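# Move every yellow sponge from aisle-end shelves to desk

## Task

Collect each yellow sponge sitting on the shelving at the far end of the aisle and set it down on the desk. Every sponge must rest on the desk by itself at the end, not held there by the robot. The robot must not tip over or finish leaning, or the attempt fails.

## Robot and tools

ROBOT. A Hello Robot Stretch 3 with a single arm: a two-wheeled base (0.33 m long, 0.34 m wide), a lift riding a vertical mast, and a telescoping arm that reaches out to the robot's right side. The gripper cannot move forward on its own; you move the base for that. Turning in place pivots about the point between the drive wheels, 0.05 m behind the front edge. Stowed (arm in, wrist folded) the robot clears a 0.28 m turning radius; an unfolded level wrist reaches past it. Loose objects may occasionally get nudged by something else.

FRAMES. Base frame: origin on the floor between the drive wheels, x forward, y left, z up. hand_pose is reported in the base frame, located where the closed fingertips meet; with all wrist joints at zero its x points up, y points back along the arm toward the mast, z points to the rear. The odometry frame is the base frame as it was at the start. Fingertips are round pads 0.04 m across.

TOOLS.
execute_actions: arguments "actions" (a list holding exactly one action, or empty to just read state and images) and optional "cameras" (list from head_camera, nav_camera, wrist_camera, all; omitted, null or ["all"] gives every camera, [] gives none). An action may contain "base", "joints", or both, plus optional "contact_limits"; the parts start at once and may finish at different times.
- "base" holds exactly one command, relative to where the base last reported itself: {"translate_m": d} drives straight d metres, positive forward, range -1 to 1; {"rotate_rad": d} spins in place d radians, positive counter-clockwise (left), range -3.2 to 3.2. No sideways motion.
- "joints" is one object of absolute targets keyed by joint name (not offsets): lift_m 0 to 1.1 m (arm height); arm_m 0 to 0.52 m (extension); wrist_yaw_rad -1.345 to 4.42 (0 along the arm, positive swings toward the front, 3.0 folds over the base); wrist_pitch_rad -1.57 to 0.451 (0 level, negative tips fingertips down); wrist_roll_rad -2.911 to 2.911 (0 = fingers side by side, level); gripper_m -0.089 to 0.179 (larger is wider; the real fingertip gap is about 0.007 m less near closed and 0.025 m less fully open, zero below 0.007); head_pan_rad -3.953 to 1.73 (0 forward, positive left, -1.57 looks along the arm); head_tilt_rad -1.53 to 0.419 (negative down). Done tolerances: ±0.004 for lift, arm and gripper; ±0.02 for yaw, roll and head; ±0.05 for pitch. Omitted joints may still be driving to an earlier target without showing it.
- "contact_limits": only {"arm_m": n}, n a motor_effort percent 1 to 100; the arm halts with contact_stop near that effort (negative when retracting) and holds no harder than it until the next action. Too low stops immediately; values above the maximum are cut down.
Bad keys or out-of-range values reject the whole call with no motion. Each action lasts at most 15 s. If a result reports a stop, the rest of that reply's execute_actions, wait and finished_scene calls are skipped.
wait: {"seconds": 0 to 10}; commands nothing, then returns state and images.
zoom_image: {"camera": name, "region": [x0, y0, x1, y1]} in pixels of that camera's newest full image, top-left origin, at most 504x504.
finished_scene: {"scene": n}; ends the current scene for good after the last command has been held and reports success. Replying with no tool call also ends things.

RESULTS. base_status / joint_status: how each motion ended. For the base, "done" only means the wheels rotated as asked (slip included). "off_target": stopped short and may still push. After contact_stop, time_out or torque_fault the old target is dropped. Arm and lift stop when pressing firmly and then go slack until commanded again; a slack lift can sag under load or be pushed up by closing fingers on a surface. Base, wrist and head never stop on contact. A wrist servo pushed hard for several seconds switches off for 10 s (torque_fault). on_its_own lists uncommanded things; its "held at" is a target, not a position. motor_effort: percent of max, positive toward higher joint values, bracket = peak; readings are biased and noisy; positive wheel effort pushes forward; efforts outside the rest range suggest a load or contact. base_odometry counts wheel turns; heading -3.142 to 3.142, positive left; turned_by_wheels and turned_by_imu give turn since the last result; base_tilt in degrees (forward/right positive, ~4° fixed bias). lidar_m: 12 distances from the base origin, sector 1 straight ahead then counter-clockwise (4 left, 7 behind, 10 right), plane 0.17 m high, 0.15 to 12 m, "-" = nothing; misses glass, thin legs, tabletops; own body blocks parts of sectors 5, 6, 9, 10 when low. wrist_depth_mm / head_depth_mm: 7x7 grids of median depth (45–1000 mm and 280–4000 mm; head grid matches its sideways image). The pictures line orders the images. Camera calibration data (K, distortion, T_world_to_cam to base frame) is approximate; the wrist camera's pose error grows with arm extension.

GRIPPING. Close to a gripper_m below the object's width (lower squeezes harder, but a stall guard limits force). Open at least 0.02 above the touching value to let go. Neither readings nor "done" confirm a grasp; look. To re-squeeze, send a new value.

SAFETY. Fold/unfold the wrist (yaw to 3.0) only with lift_m 0.32–0.95, wrist_pitch_rad -0.4, roll near 0; once folded, lift may drop to 0.25. With yaw below -0.4 keep pitch at -0.5 or lower. Fast driving (0.30 m/s, 1.9 rad/s) needs lift below 0.30, arm below 0.03, yaw above 2.54; otherwise 0.10 m/s, 0.63 rad/s. Pushing on something rigid with the gripper above about 0.45 m can tip the robot, more so with high contact limits or a repeat push. Never drive while holding or pressing on something fixed; snagging while reversing tips easily. If tilted, reverse the last move in small steps, free the gripper, and drop lift_m to ~0.2. Avoid drops, slams and hard shoves.

Each tool is called in YAML: its name, and indented under it one key for each argument.

## Session

execute_actions:
  actions: []

Scene clock: 0.00 s.
base_odometry: x=+0.000 y=+0.000 heading=+0.000 (m, m, rad; odometry frame)
turned_by_wheels: +0.000 (rad since the last result)
turned_by_imu: +0.000 (rad since the last result)
base_tilt: forward=-1.5 right=-3.7 (deg)
lidar_m: 1.21 1.23 1.63 0.65 0.66 1.19 2.57 2.62 2.15 1.82 1.77 1.25
head_depth_mm: 1154 1158 1163 1167 1167 1174 1175 / 1160 1162 1161 1165 1167 1170 1171 / 1155 1152 1162 1165 1164 1170 1166 / 1152 1159 1160 1167 1163 1164 1168 / 1152 1157 1159 1160 1162 1168 1168 / 1152 1155 1157 1159 1160 1167 1162 / 1154 1154 1157 1155 1159 1162 1167
base_status: not commanded
joint_positions: lift_m=+0.473 arm_m=-0.001 wrist_yaw_rad=+2.866 wrist_pitch_rad=-0.450 wrist_roll_rad=+0.013 gripper_m=+0.037 head_pan_rad=-0.002 head_tilt_rad=-0.020
joint_status: not commanded
motor_effort: left_wheel=+0 right_wheel=+0 lift_m=+43 arm_m=+1 wrist_yaw_rad=+0 wrist_pitch_rad=+6 wrist_roll_rad=+0 gripper_m=+0 head_pan_rad=+0 head_tilt_rad=+2 (%)
hand_pose: x=+0.0387 y=+0.0675 z=+0.4788 quat_wxyz=(+0.252, +0.709, +0.060, +0.656) (m; base frame)
wrist_depth_mm: - 573 - - - - - / - 640 705 - - - - / - 689 783 - - - - / 687 773 853 981 955 986 959 / 809 - 853 829 811 809 778 / 727 - 691 687 675 673 680 / 634 609 622 608 611 615 597
pictures: head_camera (sideways: a quarter turn clockwise sets it upright), nav_camera (sideways: a quarter turn counterclockwise sets it upright), wrist_camera
Images, in order (width x height): head_camera 896x504, nav_camera 672x504, wrist_camera 644x364.

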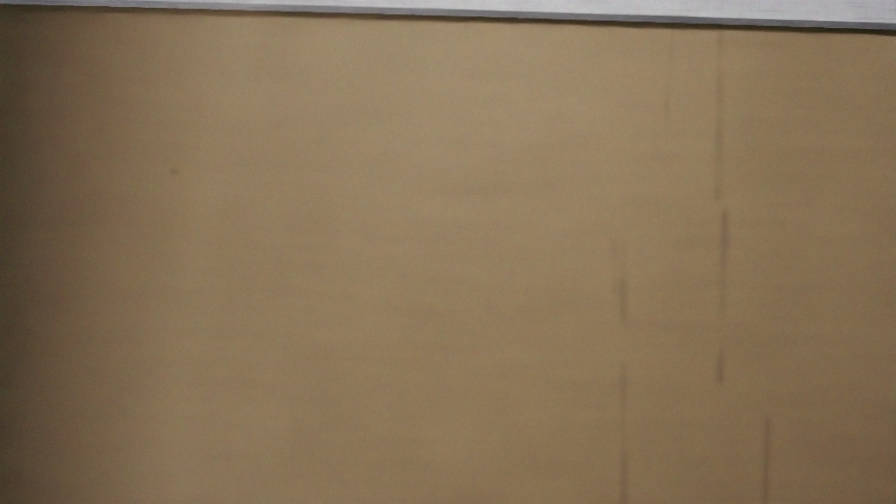

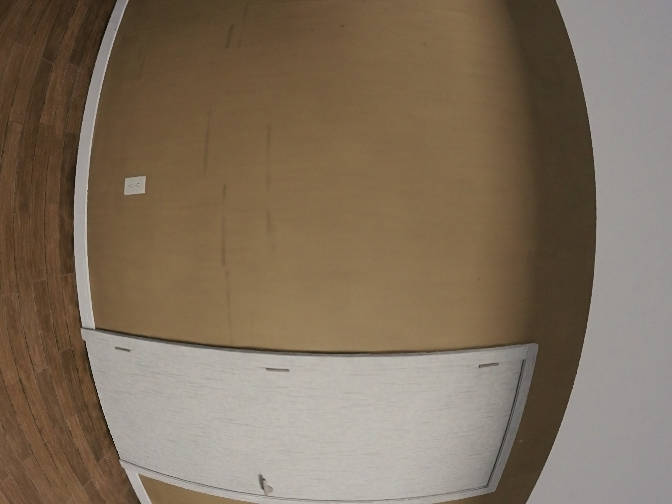

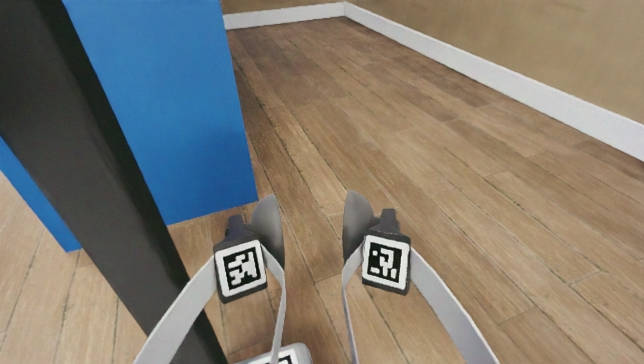

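execute_actions:
  actions:
    - {"joints":{"head_pan_rad":1.6,"head_tilt_rad":-0.5,"lift_m":0.25,"wrist_yaw_rad":3.0,"wrist_pitch_rad":-0.4}}
  cameras: ["head_camera","nav_camera"]

execute_actions:
  actions:
    - {"joints":{"head_pan_rad":-3.3}}
  cameras: ["head_camera","nav_camera"]

execute_actions:
  actions:
    - {"joints":{"head_pan_rad":-1.8}}
  cameras: ["nav_camera"]

Scene clock: 8.63 s.
base_odometry: x=+0.000 y=+0.000 heading=+0.000 (m, m, rad; odometry frame)
turned_by_wheels: +0.000 (rad since the last result)
turned_by_imu: +0.001 (rad since the last result)
base_tilt: forward=-1.4 right=-3.6 (deg)
lidar_m: 1.21 1.24 1.62 0.65 0.66 1.18 2.57 2.63 2.16 1.82 1.77 1.26
head_depth_mm: 2153 2301 2544 2674 2065 1623 1338 / 2149 2325 2527 2674 2075 1631 1338 / 520 566 625 699 781 1533 1273 / 522 565 619 681 757 853 979 / 522 567 620 683 759 857 985 / 523 569 622 684 763 858 985 / 526 569 624 686 757 - -
base_status: not commanded
joint_positions: lift_m=+0.250 arm_m=-0.001 wrist_yaw_rad=+2.998 wrist_pitch_rad=-0.421 wrist_roll_rad=+0.013 gripper_m=+0.037 head_pan_rad=+1.593 head_tilt_rad=-0.494
joint_status: all done
motor_effort: left_wheel=+1(1) right_wheel=+0(0) lift_m=+28(36) arm_m=+1(0) wrist_yaw_rad=+3(3) wrist_pitch_rad=+10(12) wrist_roll_rad=+0(0) gripper_m=+0(0) head_pan_rad=+2(33) head_tilt_rad=-4(34) (%)
hand_pose: x=+0.0108 y=+0.0774 z=+0.2626 quat_wxyz=(+0.198, +0.705, +0.097, +0.675) (m; base frame)
wrist_depth_mm: 559 - 631 - - - - / 611 - 675 - - - - / 763 - 744 806 794 792 759 / 663 643 649 636 629 625 614 / 545 535 - 552 528 522 502 / 475 - - - 436 441 439 / - - - - 386 383 385
pictures: head_camera (sideways: a quarter turn clockwise sets it upright), nav_camera (sideways: a quarter turn counterclockwise sets it upright)
camera_calibration (this result's frames):
head_camera: T_world_to_cam=[[0.0490283, -0.461241, -0.88592, 1.17253], [-0.99652, -0.0824467, -0.0122245, 0.030084], [-0.0674027, 0.883436, -0.463678, 0.562925], [0, 0, 0, 1]] pos_world=[0.0104348, 0.0459907, 1.30015]
nav_camera: T_world_to_cam=[[-0.0255011, 0.487109, 0.872969, -1.09348], [0.999652, 0.00655682, 0.0255432, 0.0180576], [0.00671842, 0.873316, -0.487107, 0.593289], [0, 0, 0, 1]] pos_world=[-0.0499224, 0.0143989, 1.24311]
Images, in order (width x height): head_camera 896x504, nav_camera 672x504.

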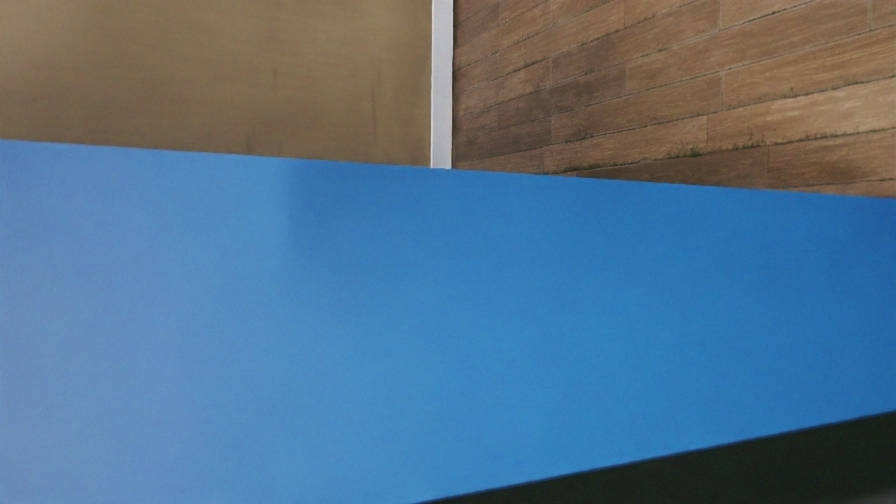

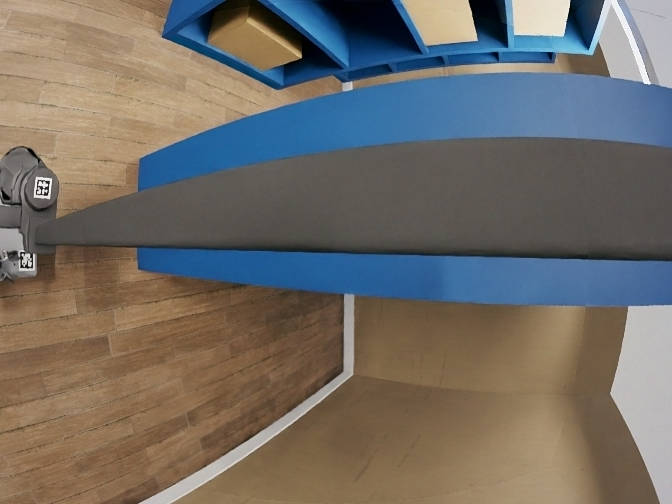

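Scene clock: 11.27 s.
base_odometry: x=+0.000 y=+0.000 heading=+0.000 (m, m, rad; odometry frame)
turned_by_wheels: +0.000 (rad since the last result)
turned_by_imu: +0.001 (rad since the last result)
base_tilt: forward=-1.4 right=-3.7 (deg)
lidar_m: 1.21 1.24 1.62 0.65 0.66 1.18 2.56 2.63 2.15 1.82 1.77 1.25
head_depth_mm: 1301 1324 1365 1405 1446 1527 1337 / 2308 2512 2755 2674 1918 1626 1338 / 2261 2462 2686 2843 2060 1625 1340 / 2238 2418 2632 2765 2062 1624 1337 / 2207 2383 2606 2741 2063 1626 1334 / 2162 2354 2587 2718 2055 1618 1339 / 2146 2292 2529 2682 2065 1620 1338
base_status: not commanded
joint_positions: lift_m=+0.250 arm_m=-0.001 wrist_yaw_rad=+2.998 wrist_pitch_rad=-0.421 wrist_roll_rad=+0.013 gripper_m=+0.037 head_pan_rad=-3.293 head_tilt_rad=-0.494
joint_status: all done
motor_effort: left_wheel=+0(0) right_wheel=+0(0) lift_m=+27(27) arm_m=-1(0) wrist_yaw_rad=+2(3) wrist_pitch_rad=+10(10) wrist_roll_rad=+0(0) gripper_m=+1(1) head_pan_rad=-3(34) head_tilt_rad=-4(4) (%)
hand_pose: x=+0.0108 y=+0.0774 z=+0.2626 quat_wxyz=(+0.198, +0.705, +0.097, +0.675) (m; base frame)
wrist_depth_mm: 567 - 621 - - - - / 615 - 686 - - - - / 750 - 736 816 802 806 779 / 663 644 658 648 643 623 613 / 553 530 - 542 537 514 512 / 476 - - - 430 444 437 / - - - - 388 384 383
pictures: head_camera (sideways: a quarter turn clockwise sets it upright), nav_camera (sideways: a quarter turn counterclockwise sets it upright)
camera_calibration (this result's frames):
head_camera: T_world_to_cam=[[0.463037, -0.0312322, -0.885789, 1.16983], [-0.0905217, -0.99582, -0.0122074, 0.0245351], [-0.881705, 0.0858356, -0.463928, 0.568218], [0, 0, 0, 1]] pos_world=[-0.0384551, 0.0121958, 1.30014]
nav_camera: T_world_to_cam=[[-0.48446, 0.058865, 0.872831, -1.09051], [0.165812, 0.985826, 0.0255475, 0.0231384], [-0.858956, 0.157103, -0.487354, 0.598891], [0, 0, 0, 1]] pos_world=[-0.0177218, -0.0527052, 1.24311]
Images, in order (width x height): head_camera 896x504, nav_camera 672x504.

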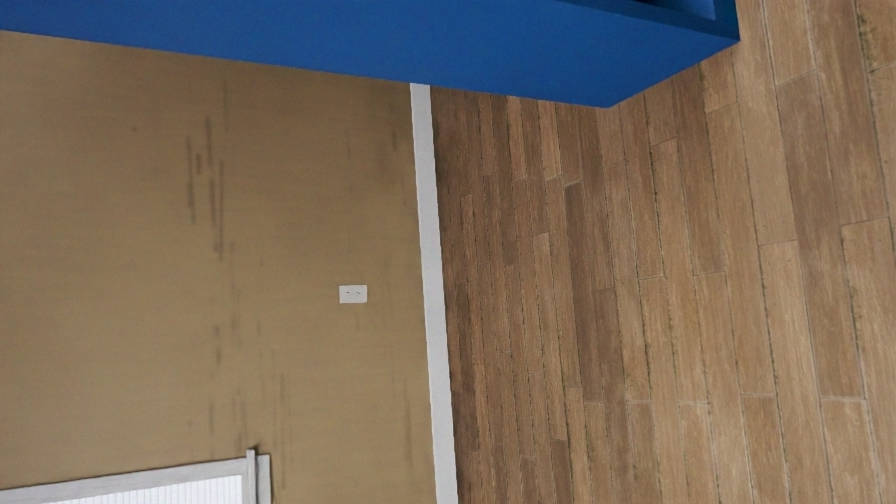

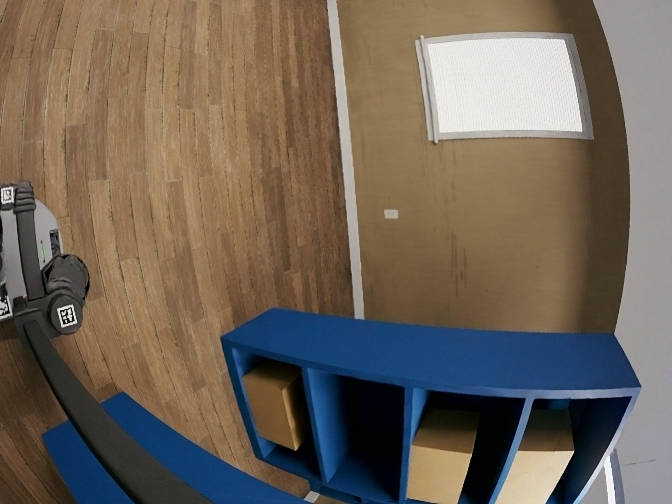

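Scene clock: 12.53 s.
base_odometry: x=+0.000 y=+0.000 heading=+0.000 (m, m, rad; odometry frame)
turned_by_wheels: +0.000 (rad since the last result)
turned_by_imu: +0.000 (rad since the last result)
base_tilt: forward=-1.3 right=-3.6 (deg)
lidar_m: 1.20 1.23 1.62 0.65 0.66 1.18 2.57 2.63 2.16 1.82 1.77 1.25
head_depth_mm: 2136 2276 2505 2564 2053 1621 1334 / 2071 2224 2477 2684 2055 1618 1338 / 2030 2162 2425 2584 2052 1620 1337 / 1959 2097 2363 2568 2051 1626 1335 / 1917 2065 2300 2476 2076 1628 1339 / 1895 2017 1857 2420 2062 1608 1335 / 1853 2002 2187 2379 2057 1618 1330
base_status: not commanded
joint_positions: lift_m=+0.250 arm_m=-0.001 wrist_yaw_rad=+2.998 wrist_pitch_rad=-0.421 wrist_roll_rad=+0.013 gripper_m=+0.037 head_pan_rad=-1.807 head_tilt_rad=-0.494
joint_status: all done
motor_effort: left_wheel=+0(1) right_wheel=+0(0) lift_m=+27(28) arm_m=+0(0) wrist_yaw_rad=+2(3) wrist_pitch_rad=+10(10) wrist_roll_rad=+0(0) gripper_m=+0(1) head_pan_rad=+2(34) head_tilt_rad=-4(3) (%)
hand_pose: x=+0.0108 y=+0.0774 z=+0.2626 quat_wxyz=(+0.198, +0.705, +0.097, +0.675) (m; base frame)
wrist_depth_mm: 552 - 620 - - - - / 621 - 671 - - - - / 765 - 742 808 805 795 771 / 660 657 631 653 642 636 623 / 540 534 - 549 528 511 516 / 468 - - - 433 452 433 / - - - - 388 385 385
pictures: nav_camera (sideways: a quarter turn counterclockwise sets it upright)
camera_calibration (this result's frames):
nav_camera: T_world_to_cam=[[-0.0999072, -0.477687, 0.872831, -1.09285], [-0.968125, 0.249162, 0.0255475, 0.0300554], [-0.22968, -0.842457, -0.487354, 0.595053], [0, 0, 0, 1]] pos_world=[0.0565852, -0.0282236, 1.24311]
Images, in order (width x height): nav_camera 672x504.

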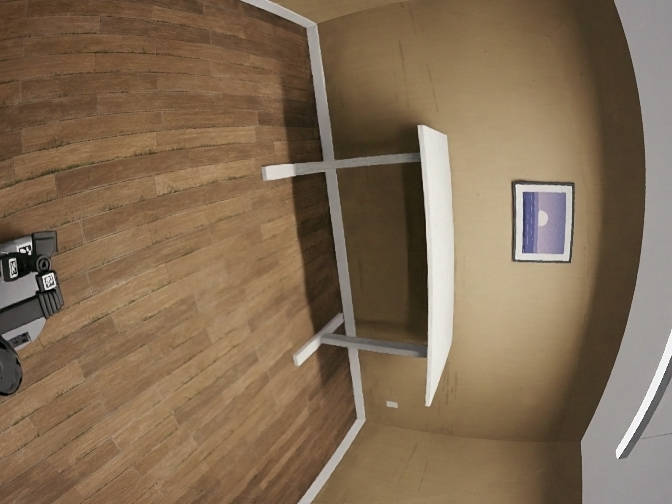

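execute_actions:
  actions:
    - {"base":{"translate_m":-0.72},"joints":{"head_pan_rad":0,"head_tilt_rad":-0.6}}
  cameras: []

execute_actions:
  actions:
    - {"base":{"rotate_rad":1.57}}
  cameras: ["head_camera","nav_camera"]

Scene clock: 23.90 s.
base_odometry: x=-0.720 y=+0.000 heading=+0.000 (m, m, rad; odometry frame)
turned_by_wheels: +0.000 (rad since the last result)
turned_by_imu: +0.003 (rad since the last result)
base_tilt: forward=-1.3 right=-3.5 (deg)
lidar_m: 1.92 0.91 0.70 1.16 0.73 0.82 1.85 1.90 2.43 1.89 1.99 2.01
head_depth_mm: 1619 1791 1979 2183 1821 1487 1260 / 1632 1802 1990 2187 1829 1486 1256 / 1636 1797 2002 2175 1832 1487 1253 / 1630 1801 2006 2177 1834 1494 1261 / 1631 1787 1992 2184 1833 1484 1258 / 1621 1799 1991 2200 1838 1491 1255 / 1624 1793 2003 2198 1840 1494 1262
base_status: done
joint_positions: lift_m=+0.250 arm_m=-0.001 wrist_yaw_rad=+2.999 wrist_pitch_rad=-0.420 wrist_roll_rad=+0.013 gripper_m=+0.037 head_pan_rad=-0.007 head_tilt_rad=-0.594
joint_status: all done
motor_effort: left_wheel=+0(10) right_wheel=+0(7) lift_m=+28(28) arm_m=+0(0) wrist_yaw_rad=+2(3) wrist_pitch_rad=+10(10) wrist_roll_rad=+0(0) gripper_m=+0(0) head_pan_rad=+2(34) head_tilt_rad=-4(19) (%)
hand_pose: x=+0.0107 y=+0.0775 z=+0.2627 quat_wxyz=(+0.197, +0.705, +0.097, +0.675) (m; base frame)
wrist_depth_mm: 513 - - - 692 709 - / 561 - - - 767 828 973 / 606 - 824 801 809 799 752 / 640 646 662 635 623 623 617 / 539 541 - 542 530 520 507 / 476 - - - 431 442 438 / - - - - 388 388 382
pictures: none
No camera images: the call's "cameras" was empty. Leave "cameras" out to get every camera's image.

Scene clock: 26.20 s.
base_odometry: x=-0.720 y=+0.000 heading=+1.570 (m, m, rad; odometry frame)
turned_by_wheels: +1.570 (rad since the last result)
turned_by_imu: +1.555 (rad since the last result)
base_tilt: forward=-1.4 right=-3.6 (deg)
lidar_m: 1.11 0.67 0.80 1.85 1.89 2.44 1.89 1.99 2.02 1.93 0.93 0.70
head_depth_mm: 1252 1328 1183 1041 1045 1103 1130 / 1993 1419 1563 1586 1625 1422 1251 / 2110 2318 2568 2263 1826 1490 1257 / 2115 2332 2601 2354 1838 1492 1259 / 2106 2328 2584 2370 1830 1486 1257 / 2088 2233 1566 1570 1475 1388 1232 / 1070 983 1495 1395 1074 940 1065
base_status: done
joint_positions: lift_m=+0.250 arm_m=-0.001 wrist_yaw_rad=+2.999 wrist_pitch_rad=-0.420 wrist_roll_rad=+0.013 gripper_m=+0.037 head_pan_rad=-0.007 head_tilt_rad=-0.594
joint_status: not commanded
motor_effort: left_wheel=-2(10) right_wheel=+1(11) lift_m=+27(28) arm_m=+1(0) wrist_yaw_rad=+2(2) wrist_pitch_rad=+10(10) wrist_roll_rad=+0(0) gripper_m=+0(0) head_pan_rad=+3(4) head_tilt_rad=-4(4) (%)
hand_pose: x=+0.0107 y=+0.0775 z=+0.2627 quat_wxyz=(+0.197, +0.705, +0.097, +0.675) (m; base frame)
wrist_depth_mm: - - - - - 798 581 / - - - - - 795 590 / 859 - 823 803 806 750 604 / 668 640 646 638 635 615 595 / 544 542 - 546 538 515 517 / 472 - - - 434 442 434 / - - - - 388 386 385
pictures: head_camera (sideways: a quarter turn clockwise sets it upright), nav_camera (sideways: a quarter turn counterclockwise sets it upright)
camera_calibration (this result's frames):
head_camera: T_world_to_cam=[[-0.548465, -0.0350334, -0.835439, 1.11034], [-0.0544333, 0.998499, -0.00613579, 0.0164092], [0.8344, 0.0421104, -0.549549, 0.669152], [0, 0, 0, 1]] pos_world=[0.0515375, -0.00566368, 1.29546]
nav_camera: T_world_to_cam=[[0.572224, 0.0107759, 0.820027, -1.0281], [-0.01981, -0.99944, 0.0269572, 0.0224389], [0.819858, -0.0316702, -0.57169, 0.698378], [0, 0, 0, 1]] pos_world=[0.0161748, 0.0556228, 1.24172]
Images, in order (width x height): head_camera 896x504, nav_camera 672x504.

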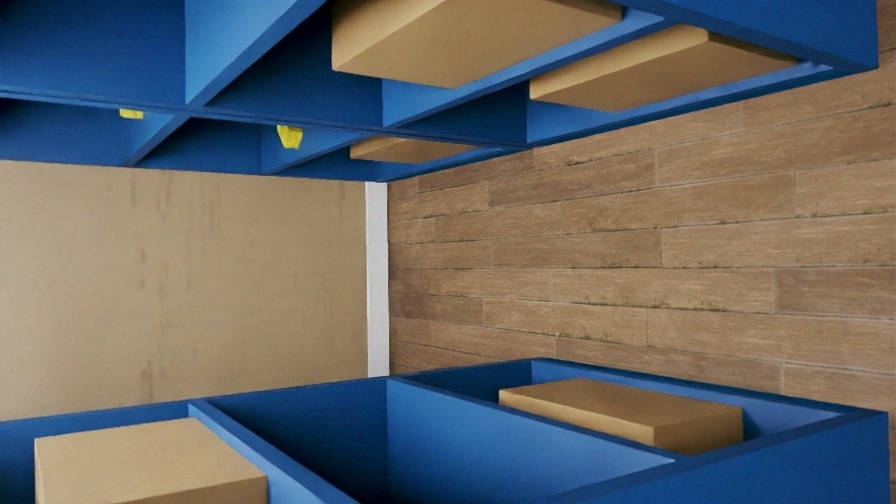

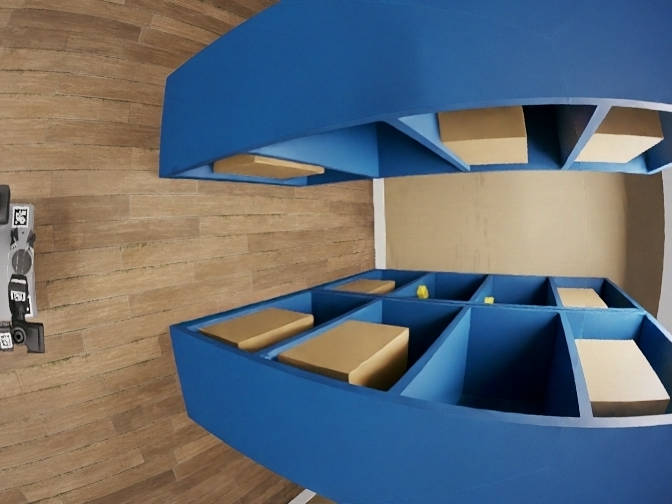

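execute_actions:
  actions:
    - {"base":{"rotate_rad":0.08}}
  cameras: []

execute_actions:
  actions:
    - {"base":{"translate_m":0.7},"joints":{"head_tilt_rad":-0.9}}
  cameras: ["head_camera","nav_camera"]

Scene clock: 38.13 s.
base_odometry: x=-0.720 y=+0.000 heading=+1.650 (m, m, rad; odometry frame)
turned_by_wheels: +0.080 (rad since the last result)
turned_by_imu: +0.080 (rad since the last result)
base_tilt: forward=-1.3 right=-3.4 (deg)
lidar_m: 1.10 0.66 0.87 1.85 1.93 1.89 1.94 1.99 1.96 1.92 0.85 0.70
head_depth_mm: 1313 1328 1498 1302 1335 1261 1173 / 2073 2290 2391 2110 1769 1495 1258 / 2099 2323 2593 2371 1819 1491 1258 / 2120 2319 2581 2369 1828 1493 1253 / 2096 2319 2539 1838 1778 1485 1263 / 1133 1060 1555 1388 1147 1266 1177 / 849 913 832 733 799 922 1122
base_status: done
joint_positions: lift_m=+0.250 arm_m=-0.001 wrist_yaw_rad=+2.999 wrist_pitch_rad=-0.420 wrist_roll_rad=+0.013 gripper_m=+0.037 head_pan_rad=-0.007 head_tilt_rad=-0.594
joint_status: not commanded
motor_effort: left_wheel=-2(12) right_wheel=+2(9) lift_m=+28(28) arm_m=+0(0) wrist_yaw_rad=+2(2) wrist_pitch_rad=+10(10) wrist_roll_rad=+0(0) gripper_m=-1(0) head_pan_rad=+3(3) head_tilt_rad=-5(4) (%)
hand_pose: x=+0.0107 y=+0.0775 z=+0.2627 quat_wxyz=(+0.197, +0.705, +0.097, +0.675) (m; base frame)
wrist_depth_mm: - - - - - - 609 / - - - - - 860 621 / 852 - 819 804 797 773 640 / 674 659 647 642 632 624 603 / 542 535 - 543 530 514 510 / 470 - - - 430 443 436 / - - - - 391 387 382
pictures: none
No camera images: the call's "cameras" was empty. Leave "cameras" out to get every camera's image.

Scene clock: 42.27 s.
base_odometry: x=-0.775 y=+0.698 heading=+1.650 (m, m, rad; odometry frame)
turned_by_wheels: +0.000 (rad since the last result)
turned_by_imu: +0.000 (rad since the last result)
base_tilt: forward=-1.3 right=-3.5 (deg)
lidar_m: 1.76 0.40 0.32 0.27 0.28 2.64 2.56 2.65 0.36 0.35 0.38 0.52
head_depth_mm: 1543 1468 1405 1257 1346 1217 1095 / 1589 1851 1920 1630 1437 1266 1123 / 1603 1849 1990 1667 1441 1264 1127 / 1614 1855 2005 1674 1440 1268 1125 / 1610 1888 1987 1682 1417 1275 1133 / 1622 1846 1045 1052 1225 1132 1081 / 696 807 963 984 846 783 856
base_status: done
joint_positions: lift_m=+0.250 arm_m=-0.001 wrist_yaw_rad=+2.999 wrist_pitch_rad=-0.420 wrist_roll_rad=+0.013 gripper_m=+0.037 head_pan_rad=-0.007 head_tilt_rad=-0.890
joint_status: all done
motor_effort: left_wheel=-2(7) right_wheel=+2(9) lift_m=+28(28) arm_m=-1(0) wrist_yaw_rad=+2(2) wrist_pitch_rad=+10(10) wrist_roll_rad=+0(0) gripper_m=+0(0) head_pan_rad=+2(2) head_tilt_rad=-7(35) (%)
hand_pose: x=+0.0107 y=+0.0775 z=+0.2627 quat_wxyz=(+0.197, +0.705, +0.097, +0.675) (m; base frame)
wrist_depth_mm: - - 637 704 340 339 359 / - - 493 763 367 379 405 / 847 - 439 622 413 424 454 / 658 628 455 511 454 479 502 / 539 543 - 446 487 501 519 / 471 - - - 428 439 438 / - - - - 387 380 382
pictures: head_camera (sideways: a quarter turn clockwise sets it upright), nav_camera (sideways: a quarter turn counterclockwise sets it upright)
camera_calibration (this result's frames):
head_camera: T_world_to_cam=[[-0.768382, -0.0336222, -0.639108, 0.855797], [-0.0537108, 0.998484, 0.0120467, -0.00726566], [0.637734, 0.0435834, -0.769023, 0.955827], [0, 0, 0, 1]] pos_world=[0.0476257, -0.00562978, 1.28209]
nav_camera: T_world_to_cam=[[0.786606, 0.00940624, 0.617384, -0.765307], [-0.0112258, -0.999501, 0.0295307, 0.019047], [0.617354, -0.0301597, -0.786107, 0.978498], [0, 0, 0, 1]] pos_world=[-0.00187037, 0.0557473, 1.24113]
Images, in order (width x height): head_camera 896x504, nav_camera 672x504.

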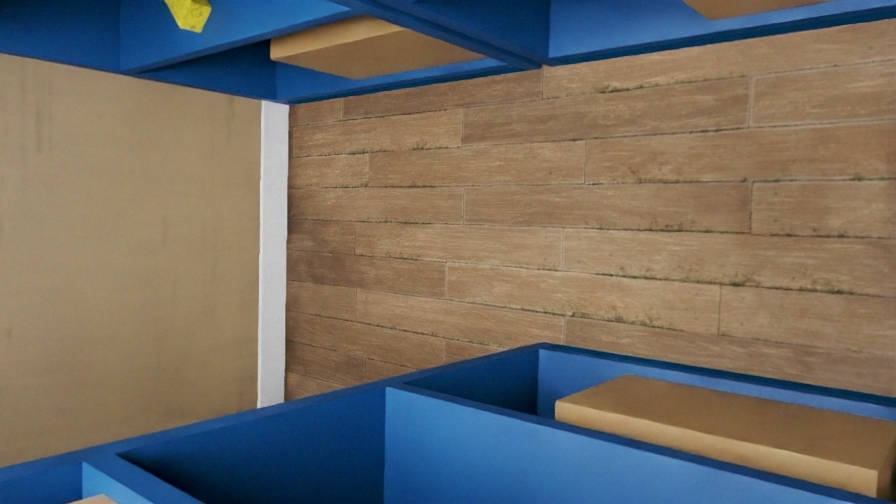

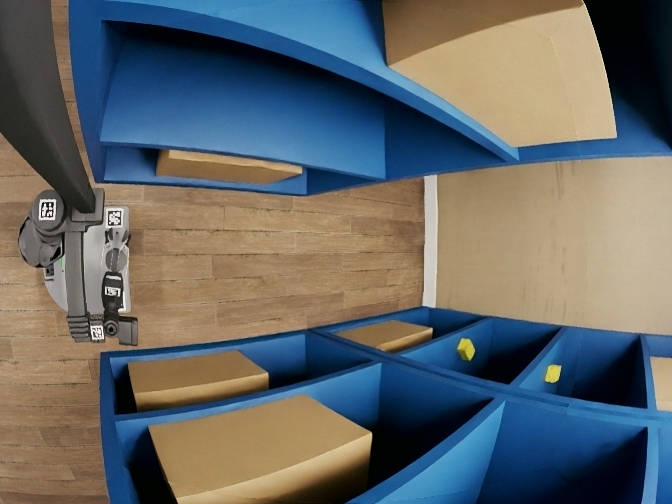

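execute_actions:
  actions:
    - {"base":{"translate_m":1.0},"joints":{"head_pan_rad":-1.0,"head_tilt_rad":-0.8}}
  cameras: ["head_camera","nav_camera"]

Scene clock: 50.57 s.
base_odometry: x=-0.854 y=+1.695 heading=+1.650 (m, m, rad; odometry frame)
turned_by_wheels: +0.000 (rad since the last result)
turned_by_imu: +0.001 (rad since the last result)
base_tilt: forward=-1.2 right=-3.5 (deg)
lidar_m: 0.78 0.81 0.76 0.66 0.33 0.50 1.08 0.66 0.37 0.37 0.38 0.53
head_depth_mm: 709 663 508 436 887 762 852 / 752 666 510 975 890 779 958 / 805 667 511 1005 889 813 1096 / 847 567 515 1057 871 1021 1142 / 879 672 551 1064 933 1261 1151 / 825 675 984 1065 1294 1292 1155 / 757 678 911 1008 1202 1294 1154
base_status: done
joint_positions: lift_m=+0.250 arm_m=-0.001 wrist_yaw_rad=+2.999 wrist_pitch_rad=-0.420 wrist_roll_rad=+0.013 gripper_m=+0.037 head_pan_rad=-0.993 head_tilt_rad=-0.803
joint_status: all done
motor_effort: left_wheel=-2(9) right_wheel=+1(9) lift_m=+28(28) arm_m=+0(1) wrist_yaw_rad=+2(2) wrist_pitch_rad=+10(10) wrist_roll_rad=+0(0) gripper_m=+0(1) head_pan_rad=-3(34) head_tilt_rad=+2(13) (%)
hand_pose: x=+0.0107 y=+0.0775 z=+0.2627 quat_wxyz=(+0.197, +0.705, +0.097, +0.675) (m; base frame)
wrist_depth_mm: - - 708 755 - - 790 / 275 - 769 829 874 922 809 / 303 - 831 791 815 802 748 / 489 350 659 640 628 619 613 / 432 388 - 545 530 519 502 / 398 - - - 434 443 436 / - - - - 387 387 383
pictures: head_camera (sideways: a quarter turn clockwise sets it upright), nav_camera (sideways: a quarter turn counterclockwise sets it upright)
camera_calibration (this result's frames):
head_camera: T_world_to_cam=[[-0.420303, 0.573766, -0.702949, 0.936864], [0.802713, 0.596327, 0.006785, -0.00564077], [0.423081, -0.561415, -0.711208, 0.881951], [0, 0, 0, 1]] pos_world=[0.0251585, -0.039037, 1.28586]
nav_camera: T_world_to_cam=[[0.411145, -0.603837, 0.682892, -0.848373], [-0.84121, -0.539927, 0.0290402, 0.0247453], [0.351176, -0.586395, -0.729942, 0.907086], [0, 0, 0, 1]] pos_world=[0.0510733, 0.0329923, 1.24075]
Images, in order (width x height): head_camera 896x504, nav_camera 672x504.

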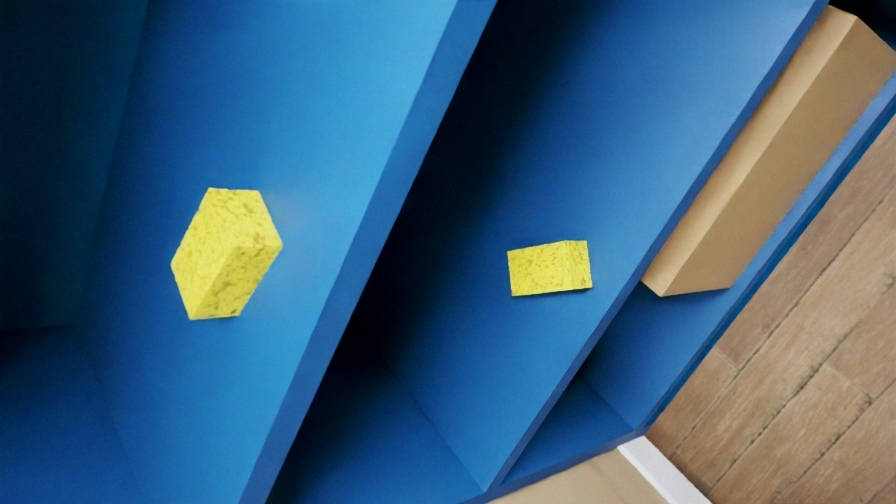

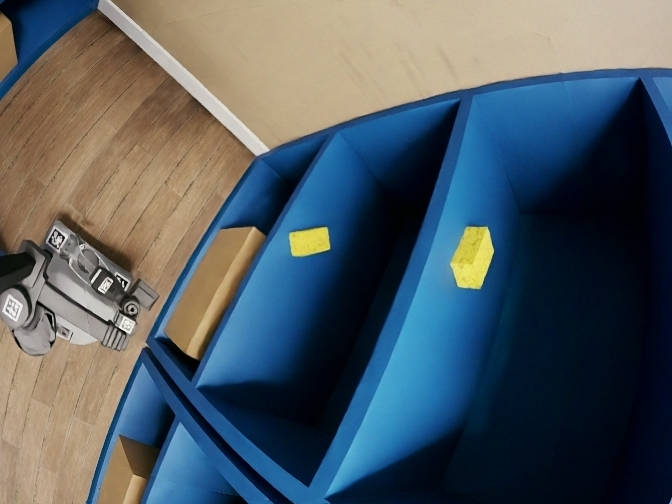

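execute_actions:
  actions:
    - {"joints":{"head_pan_rad":1.0,"head_tilt_rad":-0.4,"lift_m":0.9}}

Scene clock: 65.00 s.
base_odometry: x=-0.854 y=+1.695 heading=+1.650 (m, m, rad; odometry frame)
turned_by_wheels: +0.000 (rad since the last result)
turned_by_imu: +0.002 (rad since the last result)
base_tilt: forward=-1.5 right=-3.6 (deg)
lidar_m: 0.78 0.81 0.77 0.66 0.33 0.50 1.08 0.66 0.37 0.37 0.38 0.53
head_depth_mm: 834 891 946 1005 1066 1125 1191 / 906 972 1025 1061 1164 1243 1330 / 774 1119 1167 1200 1295 1365 1340 / 776 1221 1288 1002 1368 1119 1335 / 780 1155 1216 928 1362 1076 1104 / 782 1097 1161 862 1306 1041 1043 / 783 1043 1098 803 1250 1036 961
base_status: not commanded
joint_positions: lift_m=+0.900 arm_m=-0.001 wrist_yaw_rad=+2.999 wrist_pitch_rad=-0.420 wrist_roll_rad=+0.013 gripper_m=+0.037 head_pan_rad=+0.993 head_tilt_rad=-0.409
joint_status: all done
motor_effort: left_wheel=-2(1) right_wheel=+2(2) lift_m=+59(62) arm_m=-1(0) wrist_yaw_rad=+2(2) wrist_pitch_rad=+10(10) wrist_roll_rad=+0(0) gripper_m=+0(0) head_pan_rad=+3(34) head_tilt_rad=+6(34) (%)
hand_pose: x=+0.0107 y=+0.0775 z=+0.9118 quat_wxyz=(+0.197, +0.705, +0.097, +0.675) (m; base frame)
wrist_depth_mm: - - - - - - 770 / 274 - - - - - 820 / 309 - - - - - 827 / 800 344 952 - - - 830 / 728 390 - - - - 851 / 597 482 - - - - 867 / 520 515 - - - - 902
pictures: head_camera (sideways: a quarter turn clockwise sets it upright), nav_camera (sideways: a quarter turn counterclockwise sets it upright), wrist_camera
camera_calibration (this result's frames):
head_camera: T_world_to_cam=[[-0.178036, -0.344089, -0.921903, 1.22086], [-0.868345, 0.495659, -0.0173058, 0.0359191], [0.462904, 0.797449, -0.387033, 0.459954], [0, 0, 0, 1]] pos_world=[0.0356328, 0.0354922, 1.30416]
nav_camera: T_world_to_cam=[[0.21261, 0.352999, 0.911147, -1.14474], [0.827613, -0.560779, 0.0241408, 0.02093], [0.519474, 0.748945, -0.411374, 0.491615], [0, 0, 0, 1]] pos_world=[-0.0293202, 0.0476367, 1.24476]
wrist_camera: T_world_to_cam=[[0.979526, -0.194964, -0.0501696, 0.0441132], [-0.158769, -0.594917, -0.787951, 0.788326], [0.123775, 0.779784, -0.613691, 0.667482], [0, 0, 0, 1]] pos_world=[-0.000666118, -0.0429037, 1.033]
Images, in order (width x height): head_camera 896x504, nav_camera 672x504, wrist_camera 644x364.

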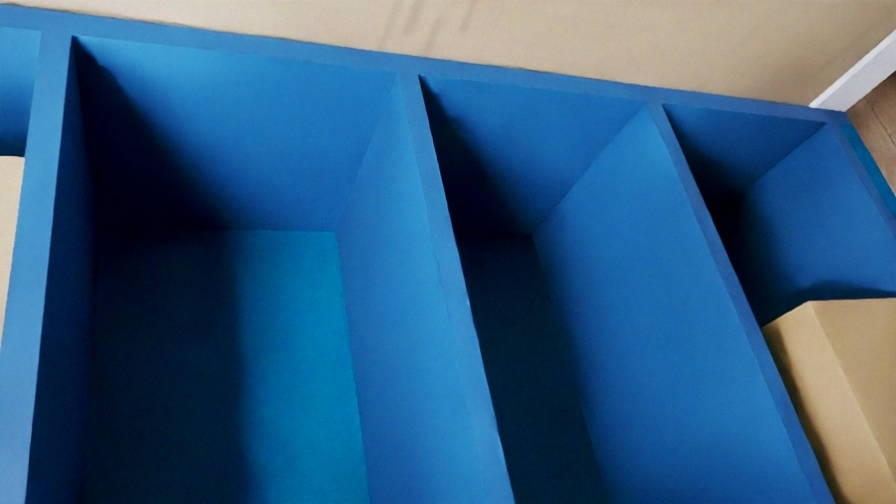

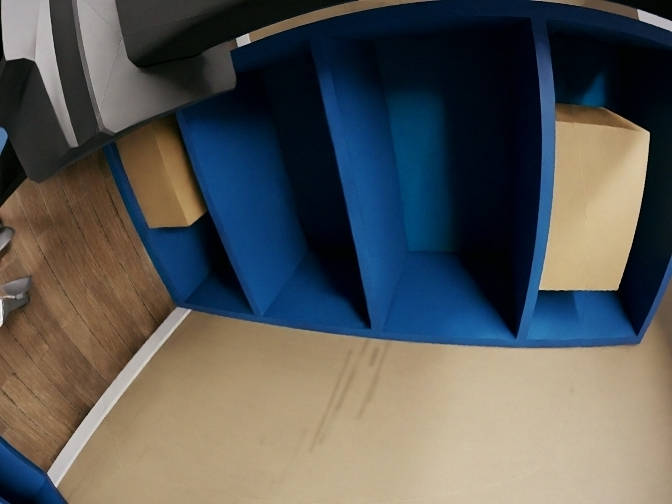

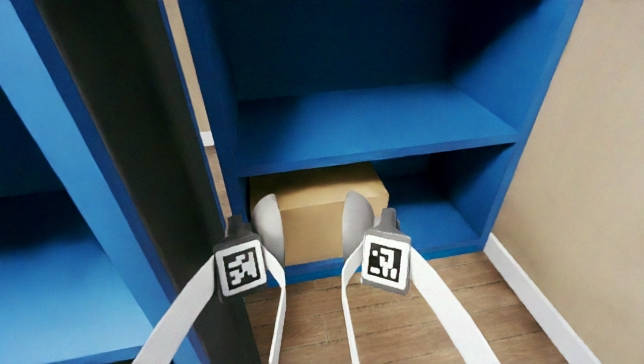

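execute_actions:
  actions:
    - {"base":{"translate_m":0.39},"joints":{"wrist_yaw_rad":1.5,"head_pan_rad":-1.57,"head_tilt_rad":-0.7}}
  cameras: []

execute_actions:
  actions:
    - {"joints":{"lift_m":1.03}}
  cameras: []

execute_actions:
  actions:
    - {"joints":{"wrist_yaw_rad":0,"gripper_m":0.179}}

Scene clock: 83.40 s.
base_odometry: x=-0.885 y=+2.084 heading=+1.650 (m, m, rad; odometry frame)
turned_by_wheels: +0.000 (rad since the last result)
turned_by_imu: +0.001 (rad since the last result)
base_tilt: forward=-1.4 right=-3.5 (deg)
lidar_m: 0.39 0.41 0.56 0.74 0.77 0.62 1.11 0.53 0.39 0.37 0.49 0.41
head_depth_mm: 659 735 624 476 933 - - / 663 743 625 462 922 - - / 667 749 627 476 925 - - / 672 752 627 477 928 798 - / 675 757 627 479 953 817 - / 679 762 629 480 950 857 - / 685 767 631 479 891 821 -
base_status: done
joint_positions: lift_m=+0.900 arm_m=-0.001 wrist_yaw_rad=+1.502 wrist_pitch_rad=-0.420 wrist_roll_rad=+0.013 gripper_m=+0.037 head_pan_rad=-1.563 head_tilt_rad=-0.692
joint_status: all done
motor_effort: left_wheel=-2(4) right_wheel=+1(7) lift_m=+59(59) arm_m=+1(0) wrist_yaw_rad=-2(3) wrist_pitch_rad=+10(9) wrist_roll_rad=+0(0) gripper_m=+1(0) head_pan_rad=-2(35) head_tilt_rad=-5(31) (%)
hand_pose: x=+0.2023 y=-0.1599 z=+0.9118 quat_wxyz=(+0.604, +0.582, -0.409, +0.360) (m; base frame)
wrist_depth_mm: 268 275 281 289 298 296 211 / 290 296 305 317 326 305 291 / 320 324 334 351 366 327 324 / 351 358 377 384 405 364 366 / 391 412 418 447 450 404 425 / 446 464 504 519 554 478 500 / 510 536 583 617 602 512 505
pictures: none
No camera images: the call's "cameras" was empty. Leave "cameras" out to get every camera's image.

Scene clock: 85.40 s.
base_odometry: x=-0.885 y=+2.084 heading=+1.650 (m, m, rad; odometry frame)
turned_by_wheels: +0.000 (rad since the last result)
turned_by_imu: +0.000 (rad since the last result)
base_tilt: forward=-1.2 right=-3.4 (deg)
lidar_m: 0.39 0.41 0.56 0.74 0.77 0.62 1.11 0.53 0.39 0.37 0.49 0.41
head_depth_mm: 659 735 703 - - - 746 / 664 739 703 - - - 745 / 667 747 655 477 - - 858 / 672 750 627 478 950 - 1098 / 676 756 627 477 978 - 1090 / 680 762 629 496 - - 1088 / 683 767 631 515 - - 932
base_status: not commanded
joint_positions: lift_m=+1.030 arm_m=-0.001 wrist_yaw_rad=+1.502 wrist_pitch_rad=-0.420 wrist_roll_rad=+0.013 gripper_m=+0.037 head_pan_rad=-1.563 head_tilt_rad=-0.692
joint_status: all done
motor_effort: left_wheel=-2(1) right_wheel=+1(1) lift_m=+59(63) arm_m=+0(1) wrist_yaw_rad=-2(2) wrist_pitch_rad=+9(10) wrist_roll_rad=+0(0) gripper_m=+0(0) head_pan_rad=-3(3) head_tilt_rad=-5(5) (%)
hand_pose: x=+0.2023 y=-0.1599 z=+1.0418 quat_wxyz=(+0.604, +0.582, -0.409, +0.360) (m; base frame)
wrist_depth_mm: 266 272 279 287 297 293 264 / 291 298 307 320 326 304 293 / 317 327 337 348 362 322 316 / 350 364 380 390 406 335 267 / 395 407 414 435 448 399 232 / 447 468 515 522 549 476 237 / 514 528 580 616 598 574 603
pictures: none
No camera images: the call's "cameras" was empty. Leave "cameras" out to get every camera's image.

Scene clock: 87.30 s.
base_odometry: x=-0.885 y=+2.084 heading=+1.650 (m, m, rad; odometry frame)
turned_by_wheels: +0.000 (rad since the last result)
turned_by_imu: +0.000 (rad since the last result)
base_tilt: forward=-1.2 right=-3.7 (deg)
lidar_m: 0.39 0.41 0.56 0.74 0.77 0.62 1.11 0.53 0.39 0.37 0.49 0.40
head_depth_mm: 659 735 703 - - - 842 / 662 742 703 - - - 861 / 669 748 690 - - - 861 / 671 753 627 487 948 798 1066 / 674 757 627 504 950 818 1069 / 679 764 628 479 952 817 1066 / 684 766 629 479 891 813 881
base_status: not commanded
joint_positions: lift_m=+1.030 arm_m=-0.001 wrist_yaw_rad=+0.002 wrist_pitch_rad=-0.420 wrist_roll_rad=+0.013 gripper_m=+0.179 head_pan_rad=-1.563 head_tilt_rad=-0.692
joint_status: all done
motor_effort: left_wheel=-2(2) right_wheel=+2(2) lift_m=+59(59) arm_m=+0(0) wrist_yaw_rad=-2(5) wrist_pitch_rad=+9(10) wrist_roll_rad=+0(0) gripper_m=+0(97) head_pan_rad=-3(2) head_tilt_rad=-5(4) (%)
hand_pose: x=-0.0210 y=-0.3686 z=+1.0418 quat_wxyz=(+0.687, +0.147, -0.696, -0.148) (m; base frame)
wrist_depth_mm: 477 505 513 532 529 522 533 / 456 496 486 477 473 464 453 / 366 366 360 258 349 346 338 / 286 287 272 236 265 275 272 / 245 235 232 230 231 235 224 / - 198 198 197 195 189 198 / 193 192 195 198 615 612 595
pictures: head_camera (sideways: a quarter turn clockwise sets it upright), nav_camera (sideways: a quarter turn counterclockwise sets it upright), wrist_camera
camera_calibration (this result's frames):
head_camera: T_world_to_cam=[[-0.0438196, 0.626992, -0.777793, 1.03211], [0.997575, 0.069596, -0.0000993104, 0.00213269], [0.054069, -0.775911, -0.628521, 0.77665], [0, 0, 0, 1]] pos_world=[0.00110656, -0.044663, 1.29091]
nav_camera: T_world_to_cam=[[0.0199056, -0.649486, 0.760113, -0.946625], [-0.999603, 0.0022316, 0.0280841, 0.026952], [-0.0199365, -0.76037, -0.649184, 0.804311], [0, 0, 0, 1]] pos_world=[0.0618196, -0.00330578, 1.24093]
wrist_camera: T_world_to_cam=[[-0.997427, 0.0512031, -0.0501774, 0.0439082], [0.071036, 0.611517, -0.788036, 1.06996], [-0.00966554, -0.789573, -0.613581, 0.517704], [0, 0, 0, 1]] pos_world=[-0.0272063, -0.247781, 1.16302]
Images, in order (width x height): head_camera 896x504, nav_camera 672x504, wrist_camera 644x364.

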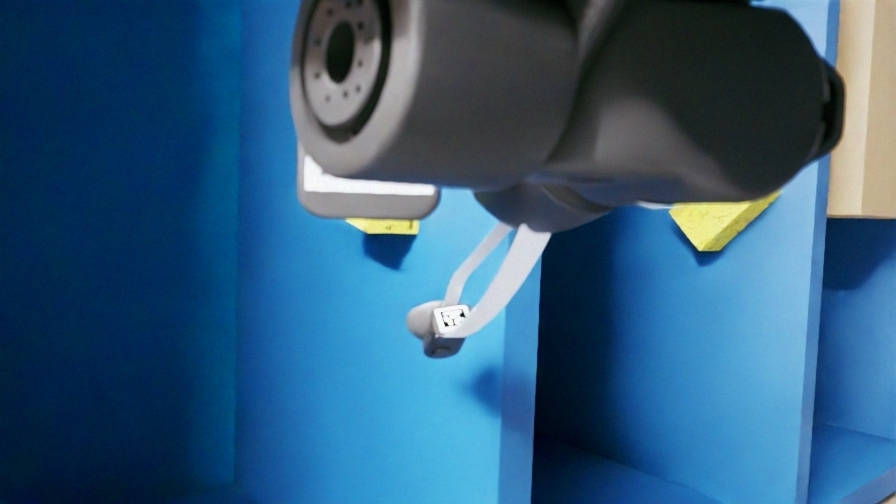

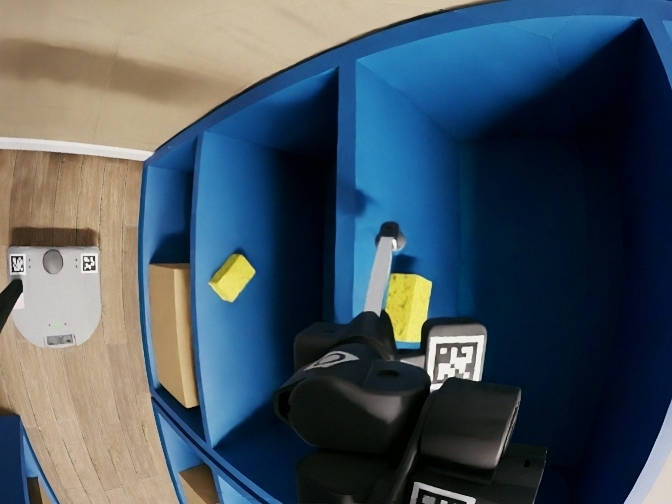

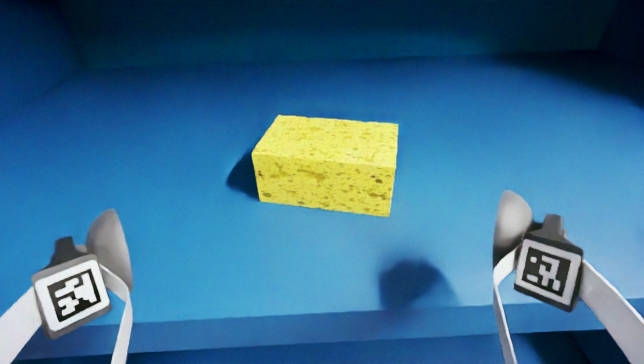

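execute_actions:
  actions:
    - {"joints":{"lift_m":1.008,"arm_m":0.095}}
  cameras: ["wrist_camera","nav_camera"]

Scene clock: 95.00 s.
base_odometry: x=-0.885 y=+2.084 heading=+1.650 (m, m, rad; odometry frame)
turned_by_wheels: +0.000 (rad since the last result)
turned_by_imu: +0.001 (rad since the last result)
base_tilt: forward=-1.5 right=-3.6 (deg)
lidar_m: 0.39 0.41 0.56 0.74 0.76 0.62 1.11 0.53 0.39 0.37 0.49 0.41
head_depth_mm: 660 704 - - 934 811 745 / 663 729 - - 923 817 748 / 666 735 - - 924 787 859 / 671 752 626 462 924 799 1065 / 675 759 629 477 952 819 1070 / 680 764 630 479 950 820 1064 / 684 767 629 480 893 812 881
base_status: not commanded
joint_positions: lift_m=+1.008 arm_m=+0.095 wrist_yaw_rad=+0.001 wrist_pitch_rad=-0.420 wrist_roll_rad=+0.013 gripper_m=+0.179 head_pan_rad=-1.563 head_tilt_rad=-0.692
joint_status: all done
motor_effort: left_wheel=-2(2) right_wheel=+2(2) lift_m=+27(53) arm_m=+4(4) wrist_yaw_rad=-1(2) wrist_pitch_rad=+9(10) wrist_roll_rad=+0(0) gripper_m=+1(1) head_pan_rad=-3(2) head_tilt_rad=-5(5) (%)
hand_pose: x=-0.0212 y=-0.4639 z=+1.0208 quat_wxyz=(+0.687, +0.147, -0.696, -0.148) (m; base frame)
wrist_depth_mm: 419 420 430 427 439 444 445 / 431 438 430 420 413 405 396 / 322 316 315 307 308 300 295 / 253 249 236 168 169 239 236 / 215 205 151 141 138 203 196 / - 175 167 153 141 165 174 / 149 151 150 149 149 147 147
pictures: nav_camera (sideways: a quarter turn counterclockwise sets it upright), wrist_camera
camera_calibration (this result's frames):
nav_camera: T_world_to_cam=[[0.019821, -0.64949, 0.760112, -0.946623], [-0.999603, 0.00236179, 0.0280842, 0.0269519], [-0.0200356, -0.760366, -0.649185, 0.804314], [0, 0, 0, 1]] pos_world=[0.0618192, -0.00331292, 1.24093]
wrist_camera: T_world_to_cam=[[-0.997376, 0.0521891, -0.0501801, 0.0479711], [0.0716421, 0.61141, -0.788065, 1.11166], [-0.0104478, -0.789591, -0.613544, 0.429501], [0, 0, 0, 1]] pos_world=[-0.0273088, -0.343051, 1.14198]
Images, in order (width x height): nav_camera 672x504, wrist_camera 644x364.

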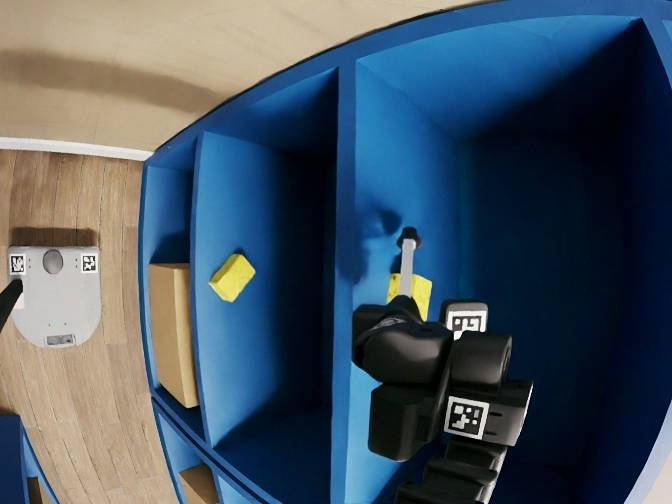

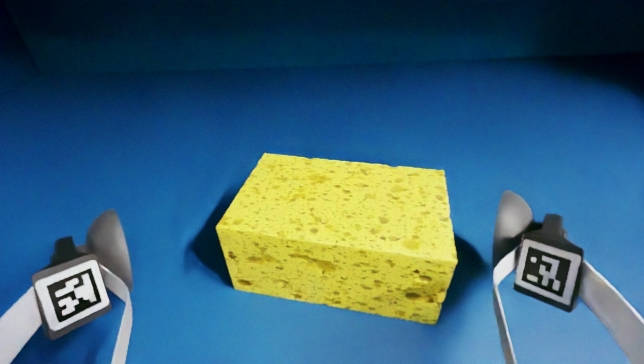

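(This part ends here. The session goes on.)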